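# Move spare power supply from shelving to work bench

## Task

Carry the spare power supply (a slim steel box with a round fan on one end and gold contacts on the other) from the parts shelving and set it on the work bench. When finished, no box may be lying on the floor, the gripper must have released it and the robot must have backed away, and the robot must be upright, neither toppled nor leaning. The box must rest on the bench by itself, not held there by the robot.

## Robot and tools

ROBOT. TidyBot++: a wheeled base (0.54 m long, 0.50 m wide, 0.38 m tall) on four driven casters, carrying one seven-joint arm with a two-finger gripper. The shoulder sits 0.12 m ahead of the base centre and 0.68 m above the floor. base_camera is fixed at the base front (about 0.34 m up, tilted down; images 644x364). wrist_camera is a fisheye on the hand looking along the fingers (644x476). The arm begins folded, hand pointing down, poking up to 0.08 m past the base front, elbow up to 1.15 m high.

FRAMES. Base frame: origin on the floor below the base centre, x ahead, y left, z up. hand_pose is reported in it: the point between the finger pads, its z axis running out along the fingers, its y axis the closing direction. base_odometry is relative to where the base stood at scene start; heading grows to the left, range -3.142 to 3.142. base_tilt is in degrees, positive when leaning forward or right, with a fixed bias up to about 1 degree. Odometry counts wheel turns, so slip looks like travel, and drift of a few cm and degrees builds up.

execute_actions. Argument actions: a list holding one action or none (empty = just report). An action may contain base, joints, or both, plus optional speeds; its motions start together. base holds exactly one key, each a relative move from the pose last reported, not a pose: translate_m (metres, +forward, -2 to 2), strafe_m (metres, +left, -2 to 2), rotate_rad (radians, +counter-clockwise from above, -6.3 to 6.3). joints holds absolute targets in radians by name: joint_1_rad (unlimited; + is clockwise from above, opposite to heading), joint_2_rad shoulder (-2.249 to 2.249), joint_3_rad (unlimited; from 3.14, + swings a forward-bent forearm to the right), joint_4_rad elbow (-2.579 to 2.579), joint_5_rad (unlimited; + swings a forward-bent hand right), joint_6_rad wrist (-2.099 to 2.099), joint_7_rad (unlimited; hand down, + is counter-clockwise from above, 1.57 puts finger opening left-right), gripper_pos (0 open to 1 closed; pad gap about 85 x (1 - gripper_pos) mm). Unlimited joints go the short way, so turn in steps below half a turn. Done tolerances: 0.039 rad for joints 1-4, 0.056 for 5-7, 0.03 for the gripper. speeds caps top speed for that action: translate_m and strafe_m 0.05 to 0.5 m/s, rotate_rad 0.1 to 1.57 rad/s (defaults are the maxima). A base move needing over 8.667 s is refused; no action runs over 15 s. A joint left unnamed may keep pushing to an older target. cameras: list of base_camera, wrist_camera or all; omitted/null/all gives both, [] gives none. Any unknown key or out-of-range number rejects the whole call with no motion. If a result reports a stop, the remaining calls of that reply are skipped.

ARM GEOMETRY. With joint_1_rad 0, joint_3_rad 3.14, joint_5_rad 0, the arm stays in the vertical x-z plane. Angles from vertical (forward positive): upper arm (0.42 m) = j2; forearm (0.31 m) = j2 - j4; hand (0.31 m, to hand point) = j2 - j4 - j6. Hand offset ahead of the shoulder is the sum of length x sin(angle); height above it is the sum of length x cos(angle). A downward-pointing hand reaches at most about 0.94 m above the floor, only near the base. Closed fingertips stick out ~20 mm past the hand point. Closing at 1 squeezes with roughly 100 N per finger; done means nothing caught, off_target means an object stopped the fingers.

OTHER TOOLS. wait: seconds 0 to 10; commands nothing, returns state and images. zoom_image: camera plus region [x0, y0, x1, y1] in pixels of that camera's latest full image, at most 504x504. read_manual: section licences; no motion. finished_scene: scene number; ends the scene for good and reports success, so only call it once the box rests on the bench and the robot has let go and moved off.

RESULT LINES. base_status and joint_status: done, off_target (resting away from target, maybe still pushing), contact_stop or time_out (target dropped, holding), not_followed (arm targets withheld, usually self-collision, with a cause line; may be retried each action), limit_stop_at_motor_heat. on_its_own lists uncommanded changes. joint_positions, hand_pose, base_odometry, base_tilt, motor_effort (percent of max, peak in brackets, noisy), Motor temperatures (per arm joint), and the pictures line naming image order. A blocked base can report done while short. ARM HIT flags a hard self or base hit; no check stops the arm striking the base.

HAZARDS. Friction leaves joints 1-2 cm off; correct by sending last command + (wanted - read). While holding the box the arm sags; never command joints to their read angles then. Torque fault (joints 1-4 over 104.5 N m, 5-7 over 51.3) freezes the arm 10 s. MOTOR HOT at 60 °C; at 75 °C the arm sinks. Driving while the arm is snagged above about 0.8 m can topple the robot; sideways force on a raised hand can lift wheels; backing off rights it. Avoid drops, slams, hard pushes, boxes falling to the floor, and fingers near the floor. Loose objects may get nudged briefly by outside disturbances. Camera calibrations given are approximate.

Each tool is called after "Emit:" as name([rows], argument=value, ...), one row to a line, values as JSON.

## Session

Emit:
execute_actions(actions=[])

Scene clock: 0.00 s.
Motor temperatures (°C, as the motors report them): [29 26 27 28 36 36 36]
base_odometry: x=+0.000 y=+0.000 heading=+0.000 (m, m, rad; odometry frame)
base_tilt: forward=+0.0 right=-0.5 (deg)
base_status: not commanded
joint_positions: joint_1_rad=+0.026 joint_2_rad=-0.367 joint_3_rad=+3.172 joint_4_rad=-2.537 joint_5_rad=-0.044 joint_6_rad=-0.905 joint_7_rad=+1.578 gripper_pos=+0.000
joint_status: not commanded
motor_effort: joint_1_rad=+0 joint_2_rad=-1 joint_3_rad=+1 joint_4_rad=+17 joint_5_rad=-2 joint_6_rad=+0 joint_7_rad=-1 (%)
hand_pose: x=+0.2494 y=+0.0060 z=+0.5872 quat_wxyz=(-0.022, +0.999, -0.037, +0.034) (m; base frame)
pictures: base_camera, wrist_camera
camera_calibration (this result's frames):
wrist_camera: T_world_to_cam=[[-0.0945962, -0.994966, -0.0330828, 0.0538629], [-0.987839, 0.0979339, -0.120759, 0.378516], [0.123391, 0.0212571, -0.99213, 0.682816], [0, 0, 0, 1]] pos_world=[0.294754, 0.00200749, 0.724934]
Images, in order (width x height): base_camera 644x364, wrist_camera 644x476.

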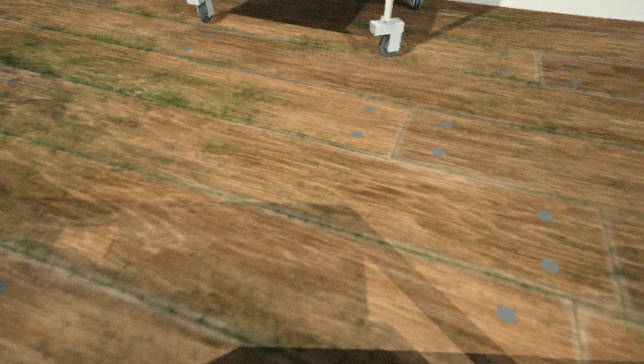

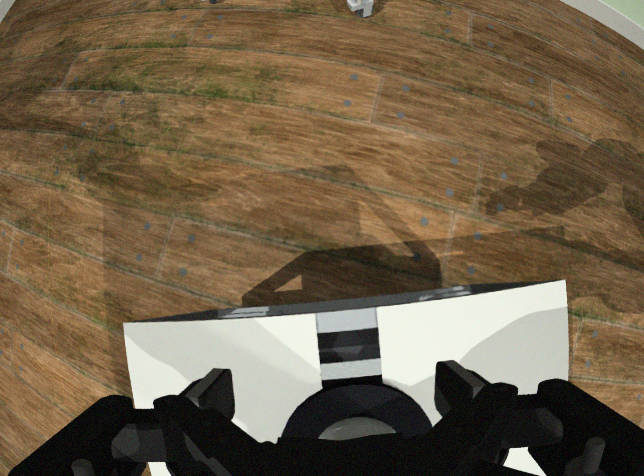

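Emit:
execute_actions([
  {"joints":{"joint_1_rad":-1.5,"joint_2_rad":-0.6,"joint_3_rad":3.135,"joint_4_rad":-2.4,"joint_5_rad":0.02,"joint_6_rad":0.05}},
], cameras=["wrist_camera"])

Scene clock: 2.87 s.
Motor temperatures (°C, as the motors report them): [29 26 27 28 36 36 36]
base_odometry: x=+0.000 y=+0.000 heading=+0.000 (m, m, rad; odometry frame)
base_tilt: forward=+0.0 right=-0.5 (deg)
base_status: not commanded
joint_positions: joint_1_rad=-1.489 joint_2_rad=-0.580 joint_3_rad=+3.148 joint_4_rad=-2.424 joint_5_rad=-0.005 joint_6_rad=+0.021 joint_7_rad=+1.578 gripper_pos=+0.000
joint_status: all done
motor_effort: joint_1_rad=+0(1) joint_2_rad=+0(1) joint_3_rad=+2(2) joint_4_rad=+24(24) joint_5_rad=-3(2) joint_6_rad=+7(7) joint_7_rad=-1(0) (%)
hand_pose: x=+0.1510 y=+0.3722 z=+0.8712 quat_wxyz=(-0.414, +0.583, +0.534, +0.451) (m; base frame)
pictures: wrist_camera
camera_calibration (this result's frames):
wrist_camera: T_world_to_cam=[[0.994107, -0.106668, -0.0193262, -0.0887098], [-0.0396344, -0.191703, -0.980652, 0.99351], [0.100899, 0.975639, -0.194801, -0.0774455], [0, 0, 0, 1]] pos_world=[0.135378, 0.256556, 0.957487]
Images, in order (width x height): wrist_camera 644x476.

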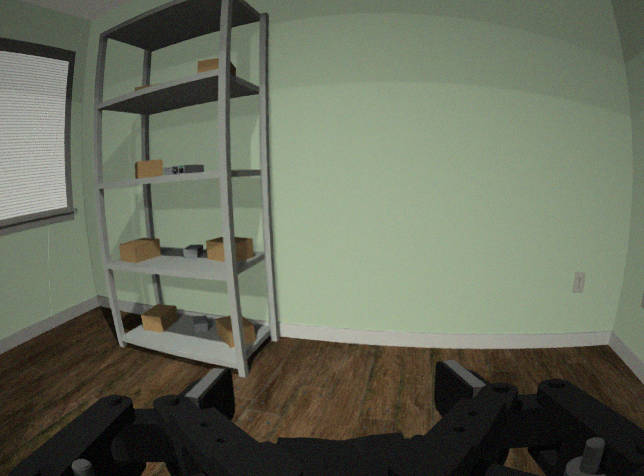

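Emit:
zoom_image(camera="wrist_camera", region=[90, 140, 290, 390])

Region (90, 140, 290, 390) of wrist_camera's 644x476 image, scaled by 2.016; it fills the left 403 columns of this view, and the rest is white.

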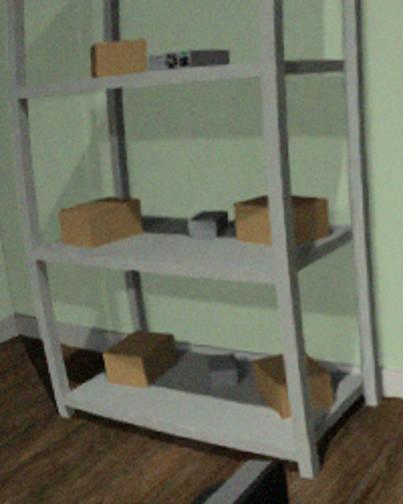

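Emit:
execute_actions([
  {"base":{"rotate_rad":1.2},"joints":{"joint_1_rad":0.01,"joint_2_rad":-0.35,"joint_4_rad":-1.05,"joint_6_rad":-1.4}},
], cameras=[])

Emit:
execute_actions([
  {"base":{"translate_m":0.98}},
])

Scene clock: 5.93 s.
Motor temperatures (°C, as the motors report them): [29 26 27 28 36 36 36]
base_odometry: x=+0.000 y=+0.000 heading=+1.199 (m, m, rad; odometry frame)
base_tilt: forward=+0.0 right=-0.5 (deg)
base_status: done
joint_positions: joint_1_rad=-0.002 joint_2_rad=-0.372 joint_3_rad=+3.140 joint_4_rad=-1.072 joint_5_rad=-0.003 joint_6_rad=-1.370 joint_7_rad=+1.578 gripper_pos=+0.000
joint_status: all done
motor_effort: joint_1_rad=+0(3) joint_2_rad=-1(4) joint_3_rad=+1(3) joint_4_rad=+18(26) joint_5_rad=-2(1) joint_6_rad=+6(8) joint_7_rad=+0(0) (%)
hand_pose: x=+0.4418 y=+0.0034 z=+1.1652 quat_wxyz=(+0.000, +0.860, +0.005, +0.510) (m; base frame)
pictures: none
No camera images: the call's "cameras" was empty. Leave "cameras" out to get every camera's image.

Scene clock: 9.27 s.
Motor temperatures (°C, as the motors report them): [29 26 27 28 36 36 36]
base_odometry: x=+0.354 y=+0.914 heading=+1.200 (m, m, rad; odometry frame)
base_tilt: forward=+0.0 right=-0.5 (deg)
base_status: done
joint_positions: joint_1_rad=-0.002 joint_2_rad=-0.353 joint_3_rad=+3.140 joint_4_rad=-1.069 joint_5_rad=-0.003 joint_6_rad=-1.372 joint_7_rad=+1.578 gripper_pos=+0.000
joint_status: not commanded
motor_effort: joint_1_rad=+1(1) joint_2_rad=-2(5) joint_3_rad=+2(2) joint_4_rad=+18(19) joint_5_rad=-2(2) joint_6_rad=+7(7) joint_7_rad=+0(0) (%)
hand_pose: x=+0.4503 y=+0.0033 z=+1.1598 quat_wxyz=(+0.000, +0.864, +0.005, +0.503) (m; base frame)
pictures: base_camera, wrist_camera
camera_calibration (this result's frames):
wrist_camera: T_world_to_cam=[[-0.0154865, -0.999856, -0.00693195, 0.0231722], [-0.444594, 0.0130956, -0.895637, 1.30077], [0.895598, -0.0107884, -0.444733, 0.24369], [0, 0, 0, 1]] pos_world=[0.360426, 0.00876351, 1.27356]
Images, in order (width x height): base_camera 644x364, wrist_camera 644x476.

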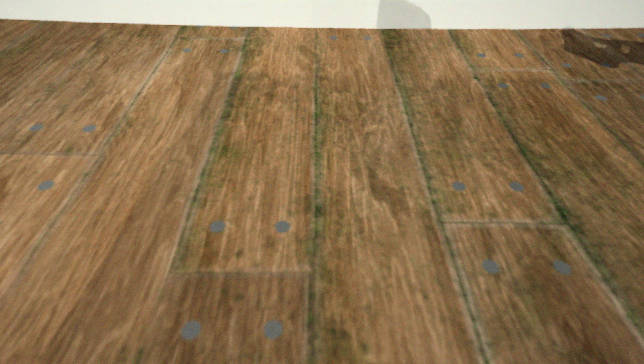

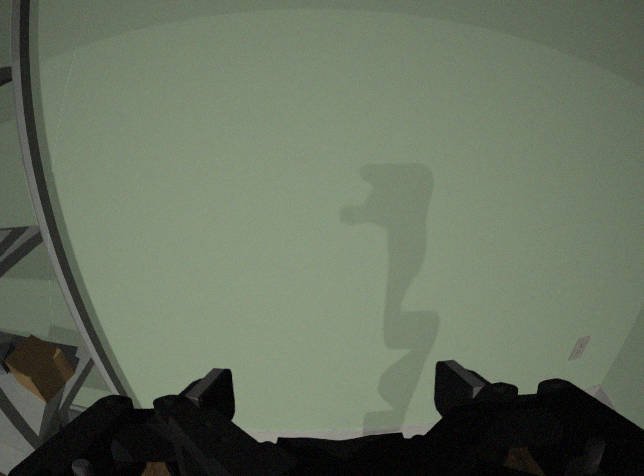

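Emit:
execute_actions([
  {"base":{"strafe_m":1.18}},
])

Scene clock: 13.07 s.
Motor temperatures (°C, as the motors report them): [29 26 27 28 36 36 36]
base_odometry: x=-0.746 y=+1.342 heading=+1.200 (m, m, rad; odometry frame)
base_tilt: forward=+0.0 right=-0.5 (deg)
base_status: done
joint_positions: joint_1_rad=-0.001 joint_2_rad=-0.353 joint_3_rad=+3.139 joint_4_rad=-1.069 joint_5_rad=+0.001 joint_6_rad=-1.372 joint_7_rad=+1.578 gripper_pos=+0.000
joint_status: not commanded
motor_effort: joint_1_rad=+1(1) joint_2_rad=-2(2) joint_3_rad=+1(3) joint_4_rad=+18(18) joint_5_rad=-2(3) joint_6_rad=+6(6) joint_7_rad=-1(0) (%)
hand_pose: x=+0.4503 y=+0.0028 z=+1.1598 quat_wxyz=(+0.002, +0.864, +0.005, +0.503) (m; base frame)
pictures: base_camera, wrist_camera
camera_calibration (this result's frames):
wrist_camera: T_world_to_cam=[[-0.0173357, -0.999842, -0.00401762, 0.0200857], [-0.444609, 0.0113078, -0.895654, 1.30078], [0.895557, -0.0137405, -0.444734, 0.243741], [0, 0, 0, 1]] pos_world=[0.360404, 0.00872261, 1.27353]
Images, in order (width x height): base_camera 644x364, wrist_camera 644x476.

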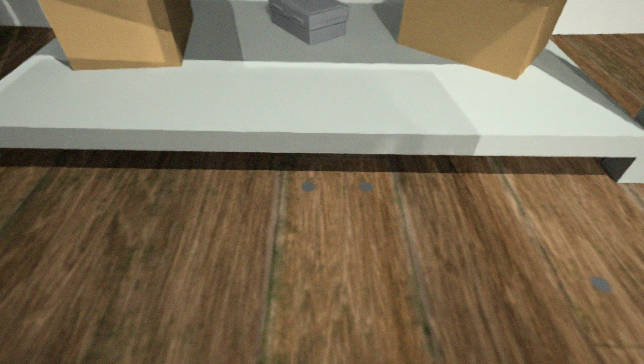

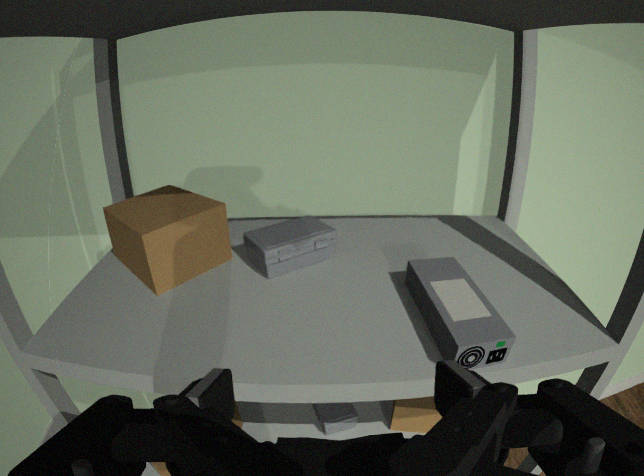

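Emit:
zoom_image(camera="wrist_camera", region=[390, 245, 530, 385])

Region (390, 245, 530, 385) of wrist_camera's 644x476 image, scaled by 3.600.

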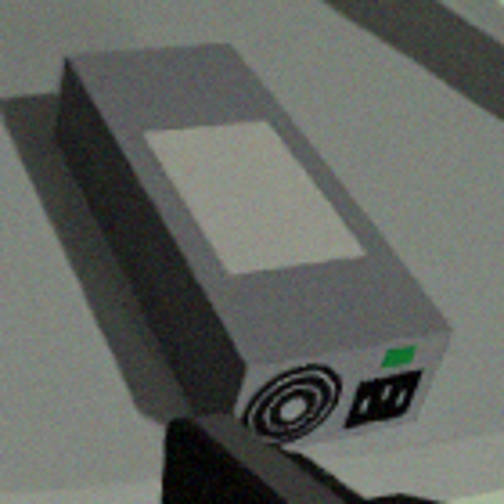

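Emit:
execute_actions([
  {"base":{"strafe_m":-0.207},"joints":{"joint_1_rad":-0.085,"joint_2_rad":0.11,"joint_4_rad":-0.86,"joint_6_rad":-1.24,"joint_7_rad":1.55}},
], cameras=["wrist_camera"])

Scene clock: 15.40 s.
Motor temperatures (°C, as the motors report them): [29 26 27 28 36 36 36]
base_odometry: x=-0.553 y=+1.267 heading=+1.200 (m, m, rad; odometry frame)
base_tilt: forward=+0.0 right=-0.5 (deg)
base_status: done
joint_positions: joint_1_rad=-0.073 joint_2_rad=+0.114 joint_3_rad=+3.138 joint_4_rad=-0.884 joint_5_rad=+0.002 joint_6_rad=-1.271 joint_7_rad=+1.578 gripper_pos=+0.000
joint_status: all done
motor_effort: joint_1_rad=+0(1) joint_2_rad=-20(23) joint_3_rad=+1(2) joint_4_rad=+21(22) joint_5_rad=-2(2) joint_6_rad=+5(7) joint_7_rad=-1(1) (%)
hand_pose: x=+0.6680 y=+0.0426 z=+1.0698 quat_wxyz=(-0.014, +0.906, +0.037, +0.422) (m; base frame)
pictures: wrist_camera
camera_calibration (this result's frames):
wrist_camera: T_world_to_cam=[[0.0542837, -0.998525, -0.000702468, 0.0118931], [-0.598033, -0.031948, -0.800834, 1.31943], [0.799631, 0.0438923, -0.598886, 0.235866], [0, 0, 0, 1]] pos_world=[0.599812, 0.0436761, 1.19791]
Images, in order (width x height): wrist_camera 644x476.

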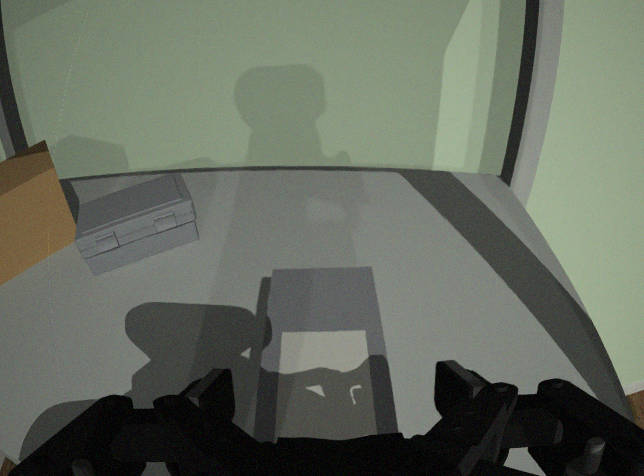

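Emit:
execute_actions([
  {"base":{"strafe_m":0.005},"joints":{"joint_2_rad":0.064,"joint_4_rad":-1.05,"joint_6_rad":-1.122}},
], cameras=["wrist_camera"])

Scene clock: 17.30 s.
Motor temperatures (°C, as the motors report them): [29 26 27 28 36 36 36]
base_odometry: x=-0.558 y=+1.269 heading=+1.200 (m, m, rad; odometry frame)
base_tilt: forward=+0.0 right=-0.5 (deg)
base_status: done
joint_positions: joint_1_rad=-0.078 joint_2_rad=+0.085 joint_3_rad=+3.138 joint_4_rad=-1.031 joint_5_rad=+0.002 joint_6_rad=-1.153 joint_7_rad=+1.578 gripper_pos=+0.000
joint_status: all done
motor_effort: joint_1_rad=+1(4) joint_2_rad=-20(23) joint_3_rad=+1(3) joint_4_rad=+22(21) joint_5_rad=-2(1) joint_6_rad=+5(6) joint_7_rad=-1(0) (%)
hand_pose: x=+0.6736 y=+0.0462 z=+1.0392 quat_wxyz=(-0.015, +0.905, +0.040, +0.422) (m; base frame)
pictures: wrist_camera
camera_calibration (this result's frames):
wrist_camera: T_world_to_cam=[[0.0600069, -0.998198, -0.000302225, 0.0108659], [-0.597277, -0.0356629, -0.801242, 1.2985], [0.799787, 0.0482606, -0.598341, 0.212036], [0, 0, 0, 1]] pos_world=[0.605326, 0.0469214, 1.16728]
Images, in order (width x height): wrist_camera 644x476.

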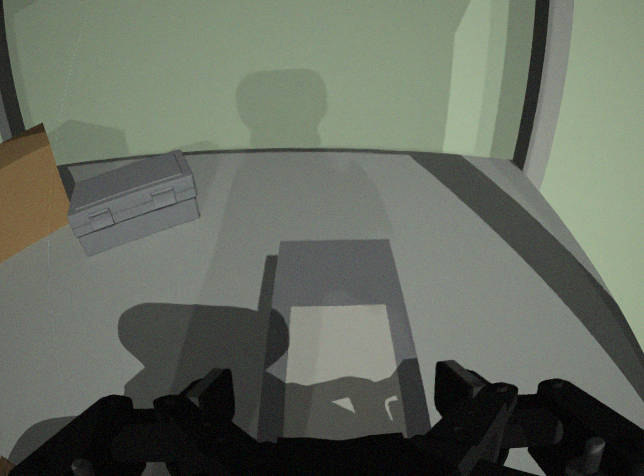

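Emit:
execute_actions([
  {"base":{"strafe_m":-0.004},"joints":{"joint_1_rad":-0.078,"joint_2_rad":0.02,"joint_4_rad":-1.21,"joint_6_rad":-1.008}},
], cameras=["wrist_camera"])

Scene clock: 18.47 s.
Motor temperatures (°C, as the motors report them): [29 26 27 28 36 36 36]
base_odometry: x=-0.554 y=+1.268 heading=+1.200 (m, m, rad; odometry frame)
base_tilt: forward=+0.0 right=-0.5 (deg)
base_status: done
joint_positions: joint_1_rad=-0.079 joint_2_rad=+0.041 joint_3_rad=+3.138 joint_4_rad=-1.190 joint_5_rad=+0.002 joint_6_rad=-1.039 joint_7_rad=+1.578 gripper_pos=+0.000
joint_status: all done
motor_effort: joint_1_rad=+1(2) joint_2_rad=-19(20) joint_3_rad=+1(1) joint_4_rad=+22(23) joint_5_rad=-2(3) joint_6_rad=+5(6) joint_7_rad=-1(1) (%)
hand_pose: x=+0.6690 y=+0.0465 z=+1.0067 quat_wxyz=(-0.015, +0.906, +0.041, +0.422) (m; base frame)
pictures: wrist_camera
camera_calibration (this result's frames):
wrist_camera: T_world_to_cam=[[0.0612687, -0.998121, 0.000148145, 0.0101152], [-0.598206, -0.0368391, -0.800495, 1.2696], [0.798997, 0.0489567, -0.599339, 0.1977], [0, 0, 0, 1]] pos_world=[0.600903, 0.0471885, 1.1348]
Images, in order (width x height): wrist_camera 644x476.

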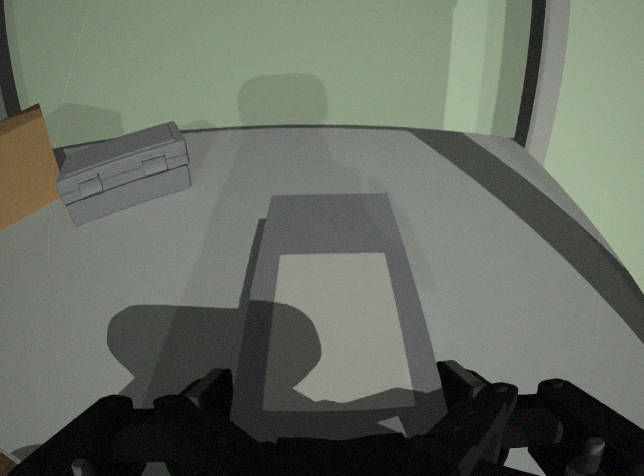

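Emit:
execute_actions([
  {"joints":{"joint_2_rad":0.04,"joint_6_rad":-1.035,"gripper_pos":1}},
], cameras=["wrist_camera"])

Emit:
execute_actions([
  {"joints":{"joint_2_rad":-0.08,"joint_4_rad":-1.12,"joint_6_rad":-1.05,"gripper_pos":1}},
], cameras=["wrist_camera"])

Scene clock: 19.73 s.
Motor temperatures (°C, as the motors report them): [29 26 27 28 36 36 36]
base_odometry: x=-0.554 y=+1.268 heading=+1.200 (m, m, rad; odometry frame)
base_tilt: forward=+0.0 right=-0.5 (deg)
base_status: not commanded
joint_positions: joint_1_rad=-0.078 joint_2_rad=+0.034 joint_3_rad=+3.138 joint_4_rad=-1.188 joint_5_rad=+0.003 joint_6_rad=-1.036 joint_7_rad=+1.569 gripper_pos=+0.176
joint_status: gripper_pos off_target (ended at +0.176, target +1.000); the others done
motor_effort: joint_1_rad=+0(2) joint_2_rad=-18(22) joint_3_rad=+0(2) joint_4_rad=+19(28) joint_5_rad=-1(1) joint_6_rad=+3(11) joint_7_rad=+1(1) (%)
hand_pose: x=+0.6674 y=+0.0456 z=+1.0122 quat_wxyz=(-0.017, +0.903, +0.036, +0.427) (m; base frame)
pictures: wrist_camera
camera_calibration (this result's frames):
wrist_camera: T_world_to_cam=[[0.0543605, -0.998502, -0.00628931, 0.020452], [-0.589468, -0.0270067, -0.80734, 1.27372], [0.805961, 0.0475948, -0.590053, 0.188329], [0, 0, 0, 1]] pos_world=[0.597922, 0.0458569, 1.13958]
Images, in order (width x height): wrist_camera 644x476.

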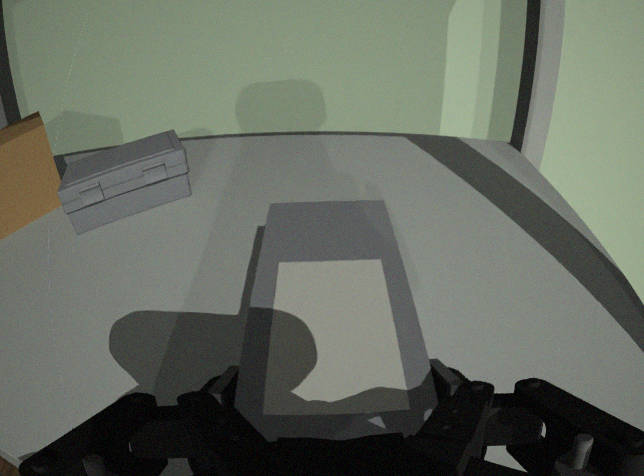

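Scene clock: 20.93 s.
Motor temperatures (°C, as the motors report them): [29 26 27 28 36 36 36]
base_odometry: x=-0.554 y=+1.268 heading=+1.200 (m, m, rad; odometry frame)
base_tilt: forward=+0.0 right=-0.5 (deg)
base_status: not commanded
joint_positions: joint_1_rad=-0.078 joint_2_rad=-0.026 joint_3_rad=+3.138 joint_4_rad=-1.186 joint_5_rad=+0.003 joint_6_rad=-1.066 joint_7_rad=+1.569 gripper_pos=+0.176
joint_status: joint_2_rad off_target (ended at -0.026, target -0.080); joint_4_rad off_target (ended at -1.186, target -1.120); gripper_pos off_target (ended at +0.176, target +1.000); the others done
motor_effort: joint_1_rad=+0(0) joint_2_rad=-24(29) joint_3_rad=+1(0) joint_4_rad=+31(32) joint_5_rad=-2(1) joint_6_rad=+12(12) joint_7_rad=-1(1) (%)
hand_pose: x=+0.6411 y=+0.0435 z=+1.0385 quat_wxyz=(-0.017, +0.896, +0.036, +0.442) (m; base frame)
pictures: wrist_camera
camera_calibration (this result's frames):
wrist_camera: T_world_to_cam=[[0.0544989, -0.998489, -0.00699041, 0.0205946], [-0.562757, -0.0249315, -0.826246, 1.28179], [0.824824, 0.0489634, -0.563265, 0.185191], [0, 0, 0, 1]] pos_world=[0.567462, 0.0434527, 1.16353]
Images, in order (width x height): wrist_camera 644x476.

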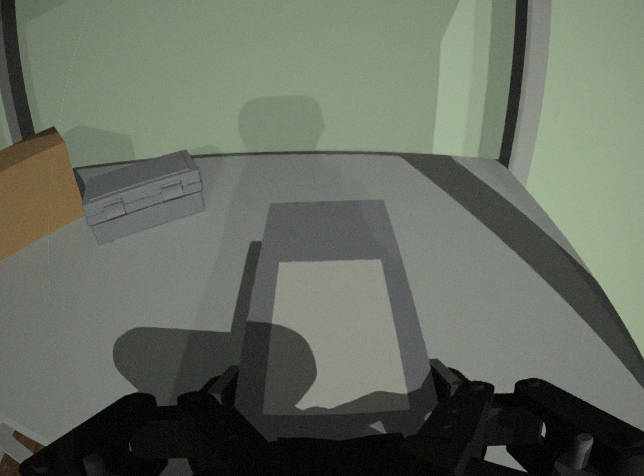

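Emit:
execute_actions([
  {"base":{"translate_m":-0.12},"joints":{"joint_1_rad":0.01,"joint_2_rad":-0.45,"joint_4_rad":-1.36,"joint_6_rad":-1.12,"gripper_pos":1},"speeds":{"translate_m":0.15}},
], cameras=[])

Emit:
execute_actions([
  {"base":{"rotate_rad":-2.6},"joints":{"gripper_pos":1},"speeds":{"rotate_rad":1.1}},
])

Scene clock: 22.97 s.
Motor temperatures (°C, as the motors report them): [29 26 27 28 36 36 36]
base_odometry: x=-0.597 y=+1.156 heading=+1.200 (m, m, rad; odometry frame)
base_tilt: forward=+0.0 right=-0.5 (deg)
base_status: done
joint_positions: joint_1_rad=-0.004 joint_2_rad=-0.428 joint_3_rad=+3.138 joint_4_rad=-1.384 joint_5_rad=+0.003 joint_6_rad=-1.141 joint_7_rad=+1.569 gripper_pos=+0.176
joint_status: gripper_pos off_target (ended at +0.176, target +1.000); the others done
motor_effort: joint_1_rad=+1(1) joint_2_rad=-7(30) joint_3_rad=+2(2) joint_4_rad=+29(32) joint_5_rad=-2(2) joint_6_rad=+13(15) joint_7_rad=+0(1) (%)
hand_pose: x=+0.4704 y=+0.0037 z=+1.0895 quat_wxyz=(+0.000, +0.867, +0.003, +0.499) (m; base frame)
pictures: none
No camera images: the call's "cameras" was empty. Leave "cameras" out to get every camera's image.

Scene clock: 26.40 s.
Motor temperatures (°C, as the motors report them): [29 26 27 28 36 36 36]
base_odometry: x=-0.597 y=+1.156 heading=-1.399 (m, m, rad; odometry frame)
base_tilt: forward=+0.0 right=-0.5 (deg)
base_status: done
joint_positions: joint_1_rad=+0.003 joint_2_rad=-0.428 joint_3_rad=+3.136 joint_4_rad=-1.384 joint_5_rad=+0.004 joint_6_rad=-1.141 joint_7_rad=+1.569 gripper_pos=+0.176
joint_status: gripper_pos off_target (ended at +0.176, target +1.000)
motor_effort: joint_1_rad=+0(2) joint_2_rad=-7(9) joint_3_rad=+1(5) joint_4_rad=+29(30) joint_5_rad=-2(1) joint_6_rad=+14(14) joint_7_rad=-1(0) (%)
hand_pose: x=+0.4703 y=+0.0019 z=+1.0894 quat_wxyz=(+0.002, +0.867, +0.000, +0.499) (m; base frame)
pictures: base_camera, wrist_camera
camera_calibration (this result's frames):
wrist_camera: T_world_to_cam=[[-0.0250672, -0.999656, -0.00775643, 0.0270053], [-0.452506, 0.0182648, -0.891575, 1.24598], [0.891409, -0.0188395, -0.452808, 0.20524], [0, 0, 0, 1]] pos_world=[0.381537, 0.00810507, 1.20403]
Images, in order (width x height): base_camera 644x364, wrist_camera 644x476.

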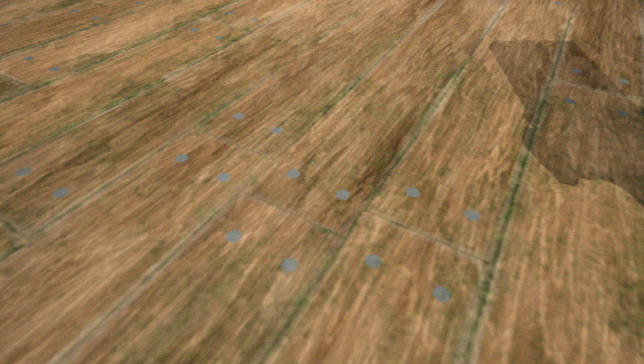

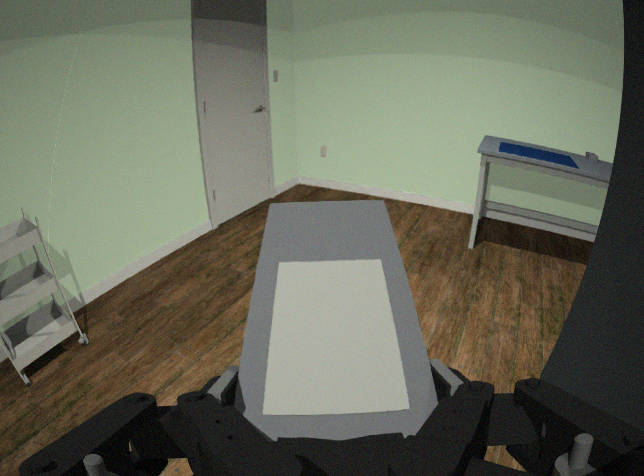

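Emit:
execute_actions([
  {"base":{"rotate_rad":-0.542},"joints":{"gripper_pos":1},"speeds":{"rotate_rad":1.1}},
])

Scene clock: 28.00 s.
Motor temperatures (°C, as the motors report them): [29 26 27 28 36 36 36]
base_odometry: x=-0.597 y=+1.156 heading=-1.940 (m, m, rad; odometry frame)
base_tilt: forward=+0.0 right=-0.5 (deg)
base_status: done
joint_positions: joint_1_rad=+0.007 joint_2_rad=-0.428 joint_3_rad=+3.139 joint_4_rad=-1.384 joint_5_rad=+0.005 joint_6_rad=-1.141 joint_7_rad=+1.569 gripper_pos=+0.176
joint_status: gripper_pos off_target (ended at +0.176, target +1.000)
motor_effort: joint_1_rad=+1(0) joint_2_rad=-7(9) joint_3_rad=+1(4) joint_4_rad=+29(30) joint_5_rad=-2(0) joint_6_rad=+13(14) joint_7_rad=+0(0) (%)
hand_pose: x=+0.4704 y=-0.0015 z=+1.0895 quat_wxyz=(+0.004, +0.867, -0.003, +0.499) (m; base frame)
pictures: base_camera, wrist_camera
camera_calibration (this result's frames):
wrist_camera: T_world_to_cam=[[-0.0328873, -0.999428, -0.00791871, 0.0274643], [-0.452342, 0.021949, -0.891574, 1.246], [0.891238, -0.0257395, -0.452805, 0.205225], [0, 0, 0, 1]] pos_world=[0.381618, 0.00538252, 1.20405]
Images, in order (width x height): base_camera 644x364, wrist_camera 644x476.

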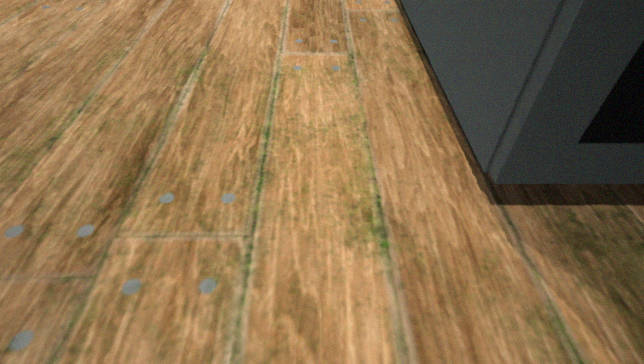

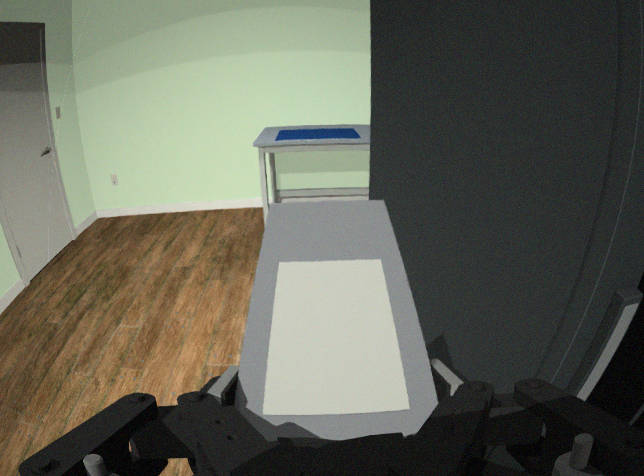

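Emit:
execute_actions([
  {"base":{"strafe_m":0.2},"joints":{"gripper_pos":1},"speeds":{"strafe_m":0.35}},
], cameras=[])

Emit:
execute_actions([
  {"base":{"translate_m":0.9},"joints":{"gripper_pos":1}},
])

Scene clock: 29.90 s.
Motor temperatures (°C, as the motors report them): [29 26 27 28 36 36 36]
base_odometry: x=-0.410 y=+1.084 heading=-1.941 (m, m, rad; odometry frame)
base_tilt: forward=+0.0 right=-0.5 (deg)
base_status: done
joint_positions: joint_1_rad=+0.007 joint_2_rad=-0.428 joint_3_rad=+3.130 joint_4_rad=-1.384 joint_5_rad=+0.006 joint_6_rad=-1.141 joint_7_rad=+1.569 gripper_pos=+0.176
joint_status: gripper_pos off_target (ended at +0.176, target +1.000)
motor_effort: joint_1_rad=+1(0) joint_2_rad=-7(8) joint_3_rad=+2(4) joint_4_rad=+30(30) joint_5_rad=-1(1) joint_6_rad=+13(13) joint_7_rad=+0(1) (%)
hand_pose: x=+0.4703 y=+0.0028 z=+1.0894 quat_wxyz=(+0.004, +0.867, +0.001, +0.499) (m; base frame)
pictures: none
No camera images: the call's "cameras" was empty. Leave "cameras" out to get every camera's image.

Scene clock: 33.07 s.
Motor temperatures (°C, as the motors report them): [29 26 27 28 36 36 36]
base_odometry: x=-0.735 y=+0.244 heading=-1.940 (m, m, rad; odometry frame)
base_tilt: forward=+0.0 right=-0.5 (deg)
base_status: done
joint_positions: joint_1_rad=+0.007 joint_2_rad=-0.421 joint_3_rad=+3.130 joint_4_rad=-1.385 joint_5_rad=+0.006 joint_6_rad=-1.144 joint_7_rad=+1.569 gripper_pos=+0.176
joint_status: gripper_pos off_target (ended at +0.176, target +1.000)
motor_effort: joint_1_rad=+1(0) joint_2_rad=-8(11) joint_3_rad=+1(3) joint_4_rad=+30(31) joint_5_rad=-1(1) joint_6_rad=+13(14) joint_7_rad=+0(0) (%)
hand_pose: x=+0.4727 y=+0.0027 z=+1.0856 quat_wxyz=(+0.004, +0.869, +0.001, +0.494) (m; base frame)
pictures: base_camera, wrist_camera
camera_calibration (this result's frames):
wrist_camera: T_world_to_cam=[[-0.0251071, -0.999679, -0.0032619, 0.0229898], [-0.462416, 0.0145064, -0.886544, 1.24284], [0.886307, -0.0207502, -0.462632, 0.214527], [0, 0, 0, 1]] pos_world=[0.38515, 0.00940477, 1.20115]
Images, in order (width x height): base_camera 644x364, wrist_camera 644x476.

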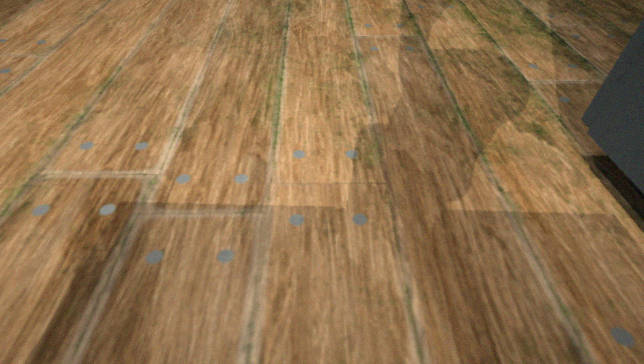

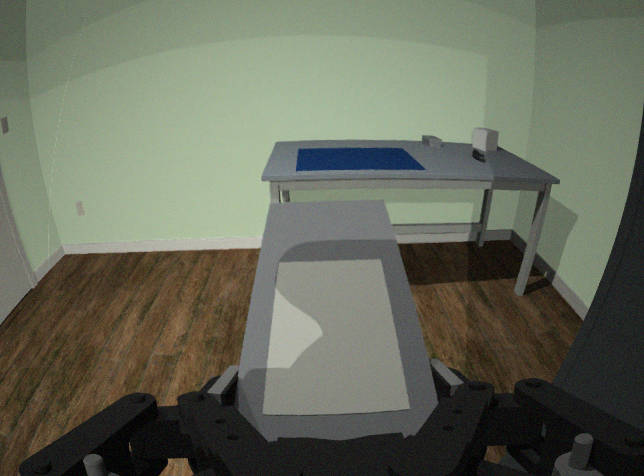

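Emit:
execute_actions([
  {"base":{"translate_m":1.2},"joints":{"joint_2_rad":-0.4,"joint_3_rad":3.15,"joint_4_rad":-1.55,"joint_6_rad":-0.98,"gripper_pos":1}},
], cameras=[])

Emit:
execute_actions([
  {"base":{"strafe_m":-0.22},"joints":{"gripper_pos":1},"speeds":{"strafe_m":0.35}},
])

Scene clock: 36.93 s.
Motor temperatures (°C, as the motors report them): [29 26 27 28 36 36 36]
base_odometry: x=-1.167 y=-0.875 heading=-1.939 (m, m, rad; odometry frame)
base_tilt: forward=+0.0 right=-0.5 (deg)
base_status: done
joint_positions: joint_1_rad=+0.007 joint_2_rad=-0.373 joint_3_rad=+3.135 joint_4_rad=-1.583 joint_5_rad=+0.006 joint_6_rad=-1.048 joint_7_rad=+1.569 gripper_pos=+0.176
joint_status: joint_6_rad off_target (ended at -1.048, target -0.980); gripper_pos off_target (ended at +0.176, target +1.000); the others done
motor_effort: joint_1_rad=+0(0) joint_2_rad=-11(14) joint_3_rad=+1(3) joint_4_rad=+31(33) joint_5_rad=-2(1) joint_6_rad=+12(14) joint_7_rad=-1(0) (%)
hand_pose: x=+0.5003 y=+0.0001 z=+0.9868 quat_wxyz=(+0.004, +0.904, -0.001, +0.427) (m; base frame)
pictures: none
No camera images: the call's "cameras" was empty. Leave "cameras" out to get every camera's image.

Scene clock: 38.63 s.
Motor temperatures (°C, as the motors report them): [29 26 27 28 36 36 36]
base_odometry: x=-1.372 y=-0.796 heading=-1.938 (m, m, rad; odometry frame)
base_tilt: forward=+0.0 right=-0.5 (deg)
base_status: done
joint_positions: joint_1_rad=+0.008 joint_2_rad=-0.373 joint_3_rad=+3.150 joint_4_rad=-1.583 joint_5_rad=+0.006 joint_6_rad=-1.048 joint_7_rad=+1.569 gripper_pos=+0.176
joint_status: gripper_pos off_target (ended at +0.176, target +1.000)
motor_effort: joint_1_rad=+1(2) joint_2_rad=-11(11) joint_3_rad=+1(6) joint_4_rad=+31(32) joint_5_rad=-2(0) joint_6_rad=+12(12) joint_7_rad=+0(0) (%)
hand_pose: x=+0.5005 y=-0.0069 z=+0.9870 quat_wxyz=(+0.004, +0.904, -0.008, +0.427) (m; base frame)
pictures: base_camera, wrist_camera
camera_calibration (this result's frames):
wrist_camera: T_world_to_cam=[[-0.0437219, -0.999024, -0.00626247, 0.0260265], [-0.589322, 0.0308522, -0.807309, 1.15384], [0.806714, -0.0316065, -0.590096, 0.309612], [0, 0, 0, 1]] pos_world=[0.431352, 0.000188455, 1.11437]
Images, in order (width x height): base_camera 644x364, wrist_camera 644x476.

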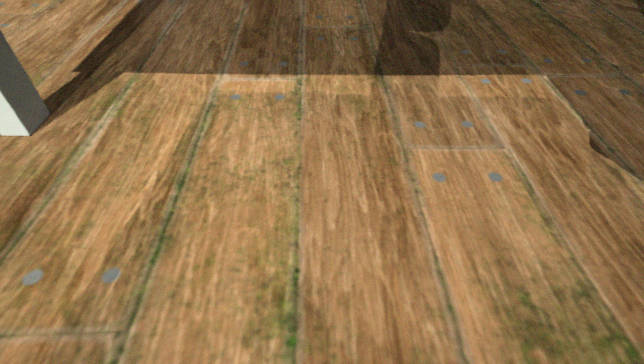

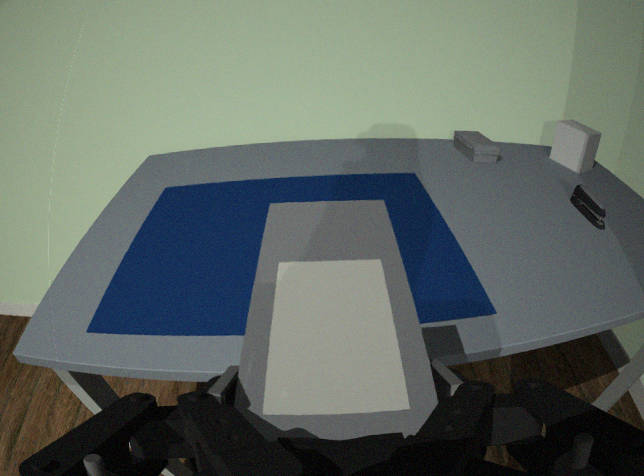

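Emit:
execute_actions([
  {"base":{"translate_m":0.33},"joints":{"joint_2_rad":-0.32,"joint_4_rad":-1.92,"joint_6_rad":-0.53,"gripper_pos":1},"speeds":{"translate_m":0.3}},
], cameras=["wrist_camera"])

Scene clock: 40.97 s.
Motor temperatures (°C, as the motors report them): [29 26 27 28 36 36 36]
base_odometry: x=-1.491 y=-1.104 heading=-1.939 (m, m, rad; odometry frame)
base_tilt: forward=+0.0 right=-0.5 (deg)
base_status: done
joint_positions: joint_1_rad=+0.008 joint_2_rad=-0.289 joint_3_rad=+3.150 joint_4_rad=-1.955 joint_5_rad=+0.006 joint_6_rad=-0.599 joint_7_rad=+1.569 gripper_pos=+0.176
joint_status: joint_6_rad off_target (ended at -0.599, target -0.530); gripper_pos off_target (ended at +0.176, target +1.000); the others done
motor_effort: joint_1_rad=+1(1) joint_2_rad=-15(19) joint_3_rad=+1(3) joint_4_rad=+33(35) joint_5_rad=-2(1) joint_6_rad=+12(13) joint_7_rad=-1(0) (%)
hand_pose: x=+0.5513 y=-0.0067 z=+0.8559 quat_wxyz=(+0.004, +0.906, -0.007, +0.424) (m; base frame)
pictures: wrist_camera
camera_calibration (this result's frames):
wrist_camera: T_world_to_cam=[[-0.0413522, -0.999132, -0.00507722, 0.025302], [-0.595085, 0.0287108, -0.803149, 1.07755], [0.802598, -0.0301906, -0.595756, 0.198348], [0, 0, 0, 1]] pos_world=[0.483088, 0.000330968, 0.98373]
Images, in order (width x height): wrist_camera 644x476.

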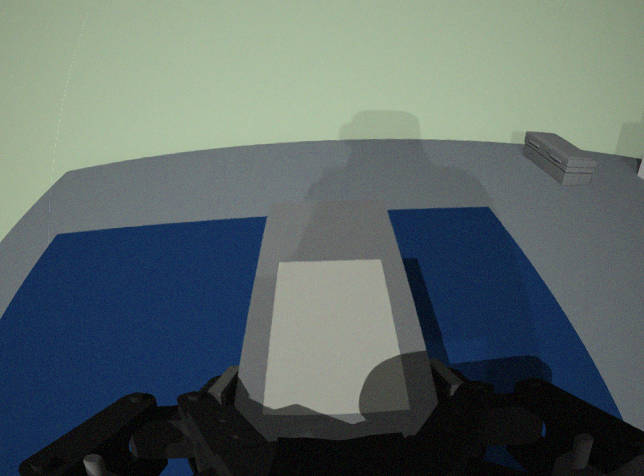

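Emit:
execute_actions([
  {"joints":{"joint_4_rad":-2.085,"joint_6_rad":-0.355,"gripper_pos":1}},
], cameras=[])

Emit:
execute_actions([
  {"joints":{"joint_4_rad":-2.12,"joint_6_rad":-0.325,"gripper_pos":1}},
], cameras=[])

Scene clock: 42.37 s.
Motor temperatures (°C, as the motors report them): [29 26 27 28 36 36 36]
base_odometry: x=-1.491 y=-1.104 heading=-1.939 (m, m, rad; odometry frame)
base_tilt: forward=+0.0 right=-0.5 (deg)
base_status: not commanded
joint_positions: joint_1_rad=+0.008 joint_2_rad=-0.289 joint_3_rad=+3.150 joint_4_rad=-2.119 joint_5_rad=+0.006 joint_6_rad=-0.430 joint_7_rad=+1.569 gripper_pos=+0.176
joint_status: joint_6_rad off_target (ended at -0.430, target -0.355); gripper_pos off_target (ended at +0.176, target +1.000); the others done
motor_effort: joint_1_rad=+0(1) joint_2_rad=-15(16) joint_3_rad=+1(2) joint_4_rad=+32(34) joint_5_rad=-1(2) joint_6_rad=+12(13) joint_7_rad=-1(0) (%)
hand_pose: x=+0.5433 y=-0.0062 z=+0.8065 quat_wxyz=(+0.004, +0.904, -0.006, +0.427) (m; base frame)
pictures: none
No camera images: the call's "cameras" was empty. Leave "cameras" out to get every camera's image.

Scene clock: 43.07 s.
Motor temperatures (°C, as the motors report them): [29 26 27 28 36 36 36]
base_odometry: x=-1.491 y=-1.104 heading=-1.939 (m, m, rad; odometry frame)
base_tilt: forward=+0.0 right=-0.5 (deg)
base_status: not commanded
joint_positions: joint_1_rad=+0.008 joint_2_rad=-0.289 joint_3_rad=+3.150 joint_4_rad=-2.148 joint_5_rad=+0.006 joint_6_rad=-0.398 joint_7_rad=+1.569 gripper_pos=+0.176
joint_status: joint_6_rad off_target (ended at -0.398, target -0.325); gripper_pos off_target (ended at +0.176, target +1.000); the others done
motor_effort: joint_1_rad=+0(0) joint_2_rad=-14(15) joint_3_rad=+1(2) joint_4_rad=+32(34) joint_5_rad=-2(2) joint_6_rad=+12(13) joint_7_rad=-1(1) (%)
hand_pose: x=+0.5413 y=-0.0061 z=+0.7982 quat_wxyz=(+0.004, +0.904, -0.006, +0.428) (m; base frame)
pictures: none
No camera images: the call's "cameras" was empty. Leave "cameras" out to get every camera's image.

Emit:
execute_actions([
  {"joints":{"joint_4_rad":-2.15,"joint_6_rad":-0.305,"gripper_pos":1}},
], cameras=[])

Scene clock: 43.83 s.
Motor temperatures (°C, as the motors report them): [29 26 27 28 36 36 36]
base_odometry: x=-1.491 y=-1.104 heading=-1.939 (m, m, rad; odometry frame)
base_tilt: forward=+0.0 right=-0.5 (deg)
base_status: not commanded
joint_positions: joint_1_rad=+0.008 joint_2_rad=-0.289 joint_3_rad=+3.150 joint_4_rad=-2.177 joint_5_rad=+0.006 joint_6_rad=-0.378 joint_7_rad=+1.569 gripper_pos=+0.176
joint_status: joint_6_rad off_target (ended at -0.378, target -0.305); gripper_pos off_target (ended at +0.176, target +1.000); the others done
motor_effort: joint_1_rad=+1(0) joint_2_rad=-14(15) joint_3_rad=+1(1) joint_4_rad=+32(33) joint_5_rad=-1(1) joint_6_rad=+12(13) joint_7_rad=-1(1) (%)
hand_pose: x=+0.5368 y=-0.0060 z=+0.7873 quat_wxyz=(+0.004, +0.906, -0.006, +0.424) (m; base frame)
pictures: none
No camera images: the call's "cameras" was empty. Leave "cameras" out to get every camera's image.

Emit:
execute_actions([
  {"joints":{"joint_4_rad":-2.18,"joint_6_rad":-0.275,"gripper_pos":1}},
], cameras=[])

Scene clock: 44.53 s.
Motor temperatures (°C, as the motors report them): [29 26 27 28 36 36 36]
base_odometry: x=-1.491 y=-1.104 heading=-1.939 (m, m, rad; odometry frame)
base_tilt: forward=+0.0 right=-0.5 (deg)
base_status: not commanded
joint_positions: joint_1_rad=+0.008 joint_2_rad=-0.294 joint_3_rad=+3.150 joint_4_rad=-2.195 joint_5_rad=+0.006 joint_6_rad=-0.345 joint_7_rad=+1.569 gripper_pos=+0.176
joint_status: joint_6_rad off_target (ended at -0.345, target -0.275); gripper_pos off_target (ended at +0.176, target +1.000); the others done
motor_effort: joint_1_rad=+1(1) joint_2_rad=-12(15) joint_3_rad=+1(2) joint_4_rad=+30(31) joint_5_rad=-1(1) joint_6_rad=+12(13) joint_7_rad=-1(0) (%)
hand_pose: x=+0.5374 y=-0.0059 z=+0.7879 quat_wxyz=(+0.004, +0.902, -0.006, +0.433) (m; base frame)
pictures: none
No camera images: the call's "cameras" was empty. Leave "cameras" out to get every camera's image.

The box has touched the bench, so I'll unload the arm and release.

Emit:
execute_actions([
  {"joints":{"joint_2_rad":-0.3,"joint_4_rad":-2.18,"joint_6_rad":-0.39,"gripper_pos":1}},
], cameras=[])

Emit:
execute_actions([
  {"joints":{"gripper_pos":0}},
], cameras=["wrist_camera"])

Scene clock: 45.23 s.
Motor temperatures (°C, as the motors report them): [29 26 27 28 36 36 36]
base_odometry: x=-1.491 y=-1.104 heading=-1.939 (m, m, rad; odometry frame)
base_tilt: forward=+0.0 right=-0.5 (deg)
base_status: not commanded
joint_positions: joint_1_rad=+0.008 joint_2_rad=-0.293 joint_3_rad=+3.150 joint_4_rad=-2.186 joint_5_rad=+0.006 joint_6_rad=-0.368 joint_7_rad=+1.569 gripper_pos=+0.176
joint_status: gripper_pos off_target (ended at +0.176, target +1.000); the others done
motor_effort: joint_1_rad=+0(0) joint_2_rad=-10(12) joint_3_rad=+1(1) joint_4_rad=+22(29) joint_5_rad=+0(0) joint_6_rad=+5(11) joint_7_rad=+0(0) (%)
hand_pose: x=+0.5358 y=-0.0059 z=+0.7869 quat_wxyz=(+0.004, +0.905, -0.006, +0.426) (m; base frame)
pictures: none
No camera images: the call's "cameras" was empty. Leave "cameras" out to get every camera's image.

Scene clock: 46.33 s.
Motor temperatures (°C, as the motors report them): [29 26 27 28 36 36 36]
base_odometry: x=-1.491 y=-1.104 heading=-1.939 (m, m, rad; odometry frame)
base_tilt: forward=+0.0 right=-0.5 (deg)
base_status: not commanded
joint_positions: joint_1_rad=+0.008 joint_2_rad=-0.294 joint_3_rad=+3.150 joint_4_rad=-2.186 joint_5_rad=+0.006 joint_6_rad=-0.368 joint_7_rad=+1.569 gripper_pos=+0.000
joint_status: all done
motor_effort: joint_1_rad=+0(0) joint_2_rad=-8(11) joint_3_rad=+1(1) joint_4_rad=+23(24) joint_5_rad=-2(1) joint_6_rad=+5(6) joint_7_rad=-1(0) (%)
hand_pose: x=+0.5357 y=-0.0059 z=+0.7872 quat_wxyz=(+0.004, +0.904, -0.006, +0.427) (m; base frame)
pictures: wrist_camera
camera_calibration (this result's frames):
wrist_camera: T_world_to_cam=[[-0.0399903, -0.999185, -0.00552845, 0.0247064], [-0.590979, 0.0281133, -0.806197, 1.01325], [0.805695, -0.0289729, -0.591621, 0.165081], [0, 0, 0, 1]] pos_world=[0.466793, 0.000983238, 0.914682]
Images, in order (width x height): wrist_camera 644x476.

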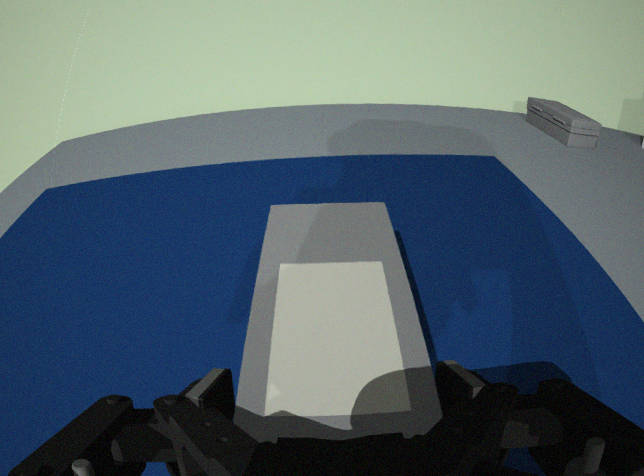

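Emit:
execute_actions([
  {"base":{"translate_m":-0.4},"joints":{"joint_2_rad":-0.6,"joint_4_rad":-2.18,"joint_6_rad":-0.37}},
], cameras=["wrist_camera"])

Emit:
execute_actions([
  {"base":{"strafe_m":0.7},"joints":{"joint_1_rad":-3.1,"joint_6_rad":-0.15}},
], cameras=["wrist_camera"])

Scene clock: 48.73 s.
Motor temperatures (°C, as the motors report them): [29 26 27 28 36 36 36]
base_odometry: x=-1.347 y=-0.731 heading=-1.939 (m, m, rad; odometry frame)
base_tilt: forward=+0.0 right=-0.5 (deg)
base_status: done
joint_positions: joint_1_rad=+0.008 joint_2_rad=-0.591 joint_3_rad=+3.150 joint_4_rad=-2.186 joint_5_rad=+0.006 joint_6_rad=-0.368 joint_7_rad=+1.569 gripper_pos=+0.000
joint_status: all done
motor_effort: joint_1_rad=+0(2) joint_2_rad=+0(11) joint_3_rad=+1(3) joint_4_rad=+25(25) joint_5_rad=-2(2) joint_6_rad=+7(7) joint_7_rad=+0(1) (%)
hand_pose: x=+0.4865 y=-0.0056 z=+0.9047 quat_wxyz=(+0.004, +0.831, -0.006, +0.556) (m; base frame)
pictures: wrist_camera
camera_calibration (this result's frames):
wrist_camera: T_world_to_cam=[[-0.0369862, -0.999207, -0.0147649, 0.0306462], [-0.328693, 0.026117, -0.944076, 1.07605], [0.943712, -0.0300647, -0.329398, -0.0301289], [0, 0, 0, 1]] pos_world=[0.383255, 0.00161307, 1.0064]
Images, in order (width x height): wrist_camera 644x476.

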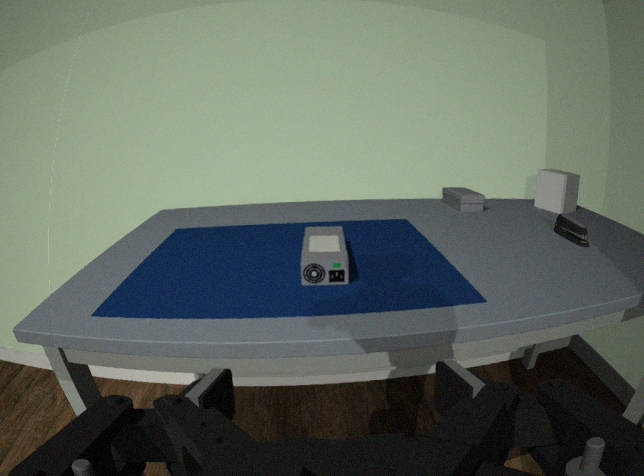

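Scene clock: 52.63 s.
Motor temperatures (°C, as the motors report them): [29 26 27 28 36 36 36]
base_odometry: x=-0.694 y=-0.983 heading=-1.939 (m, m, rad; odometry frame)
base_tilt: forward=+0.0 right=-0.5 (deg)
base_status: done
joint_positions: joint_1_rad=-3.089 joint_2_rad=-0.591 joint_3_rad=+3.150 joint_4_rad=-2.186 joint_5_rad=+0.006 joint_6_rad=-0.181 joint_7_rad=+1.569 gripper_pos=+0.000
joint_status: all done
motor_effort: joint_1_rad=+1(1) joint_2_rad=-1(2) joint_3_rad=+1(1) joint_4_rad=+25(25) joint_5_rad=-2(3) joint_6_rad=+7(8) joint_7_rad=+0(0) (%)
hand_pose: x=-0.2649 y=+0.0231 z=+0.9601 quat_wxyz=(-0.631, +0.023, +0.776, +0.019) (m; base frame)
pictures: wrist_camera
camera_calibration (this result's frames):
wrist_camera: T_world_to_cam=[[0.0785471, 0.996731, -0.0188976, 0.020795], [0.146821, -0.0303155, -0.988698, 1.05071], [-0.986039, 0.0748848, -0.148723, 0.0109928], [0, 0, 0, 1]] pos_world=[-0.145061, 0.0103025, 1.04086]
Images, in order (width x height): wrist_camera 644x476.

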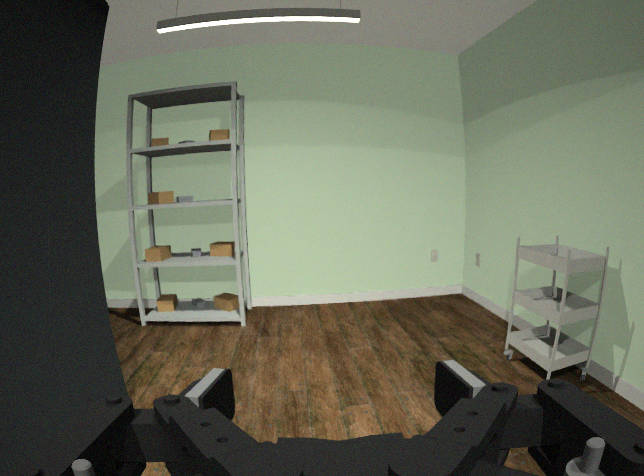

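Emit:
finished_scene(scene=2)

The scene is finished: the task was done.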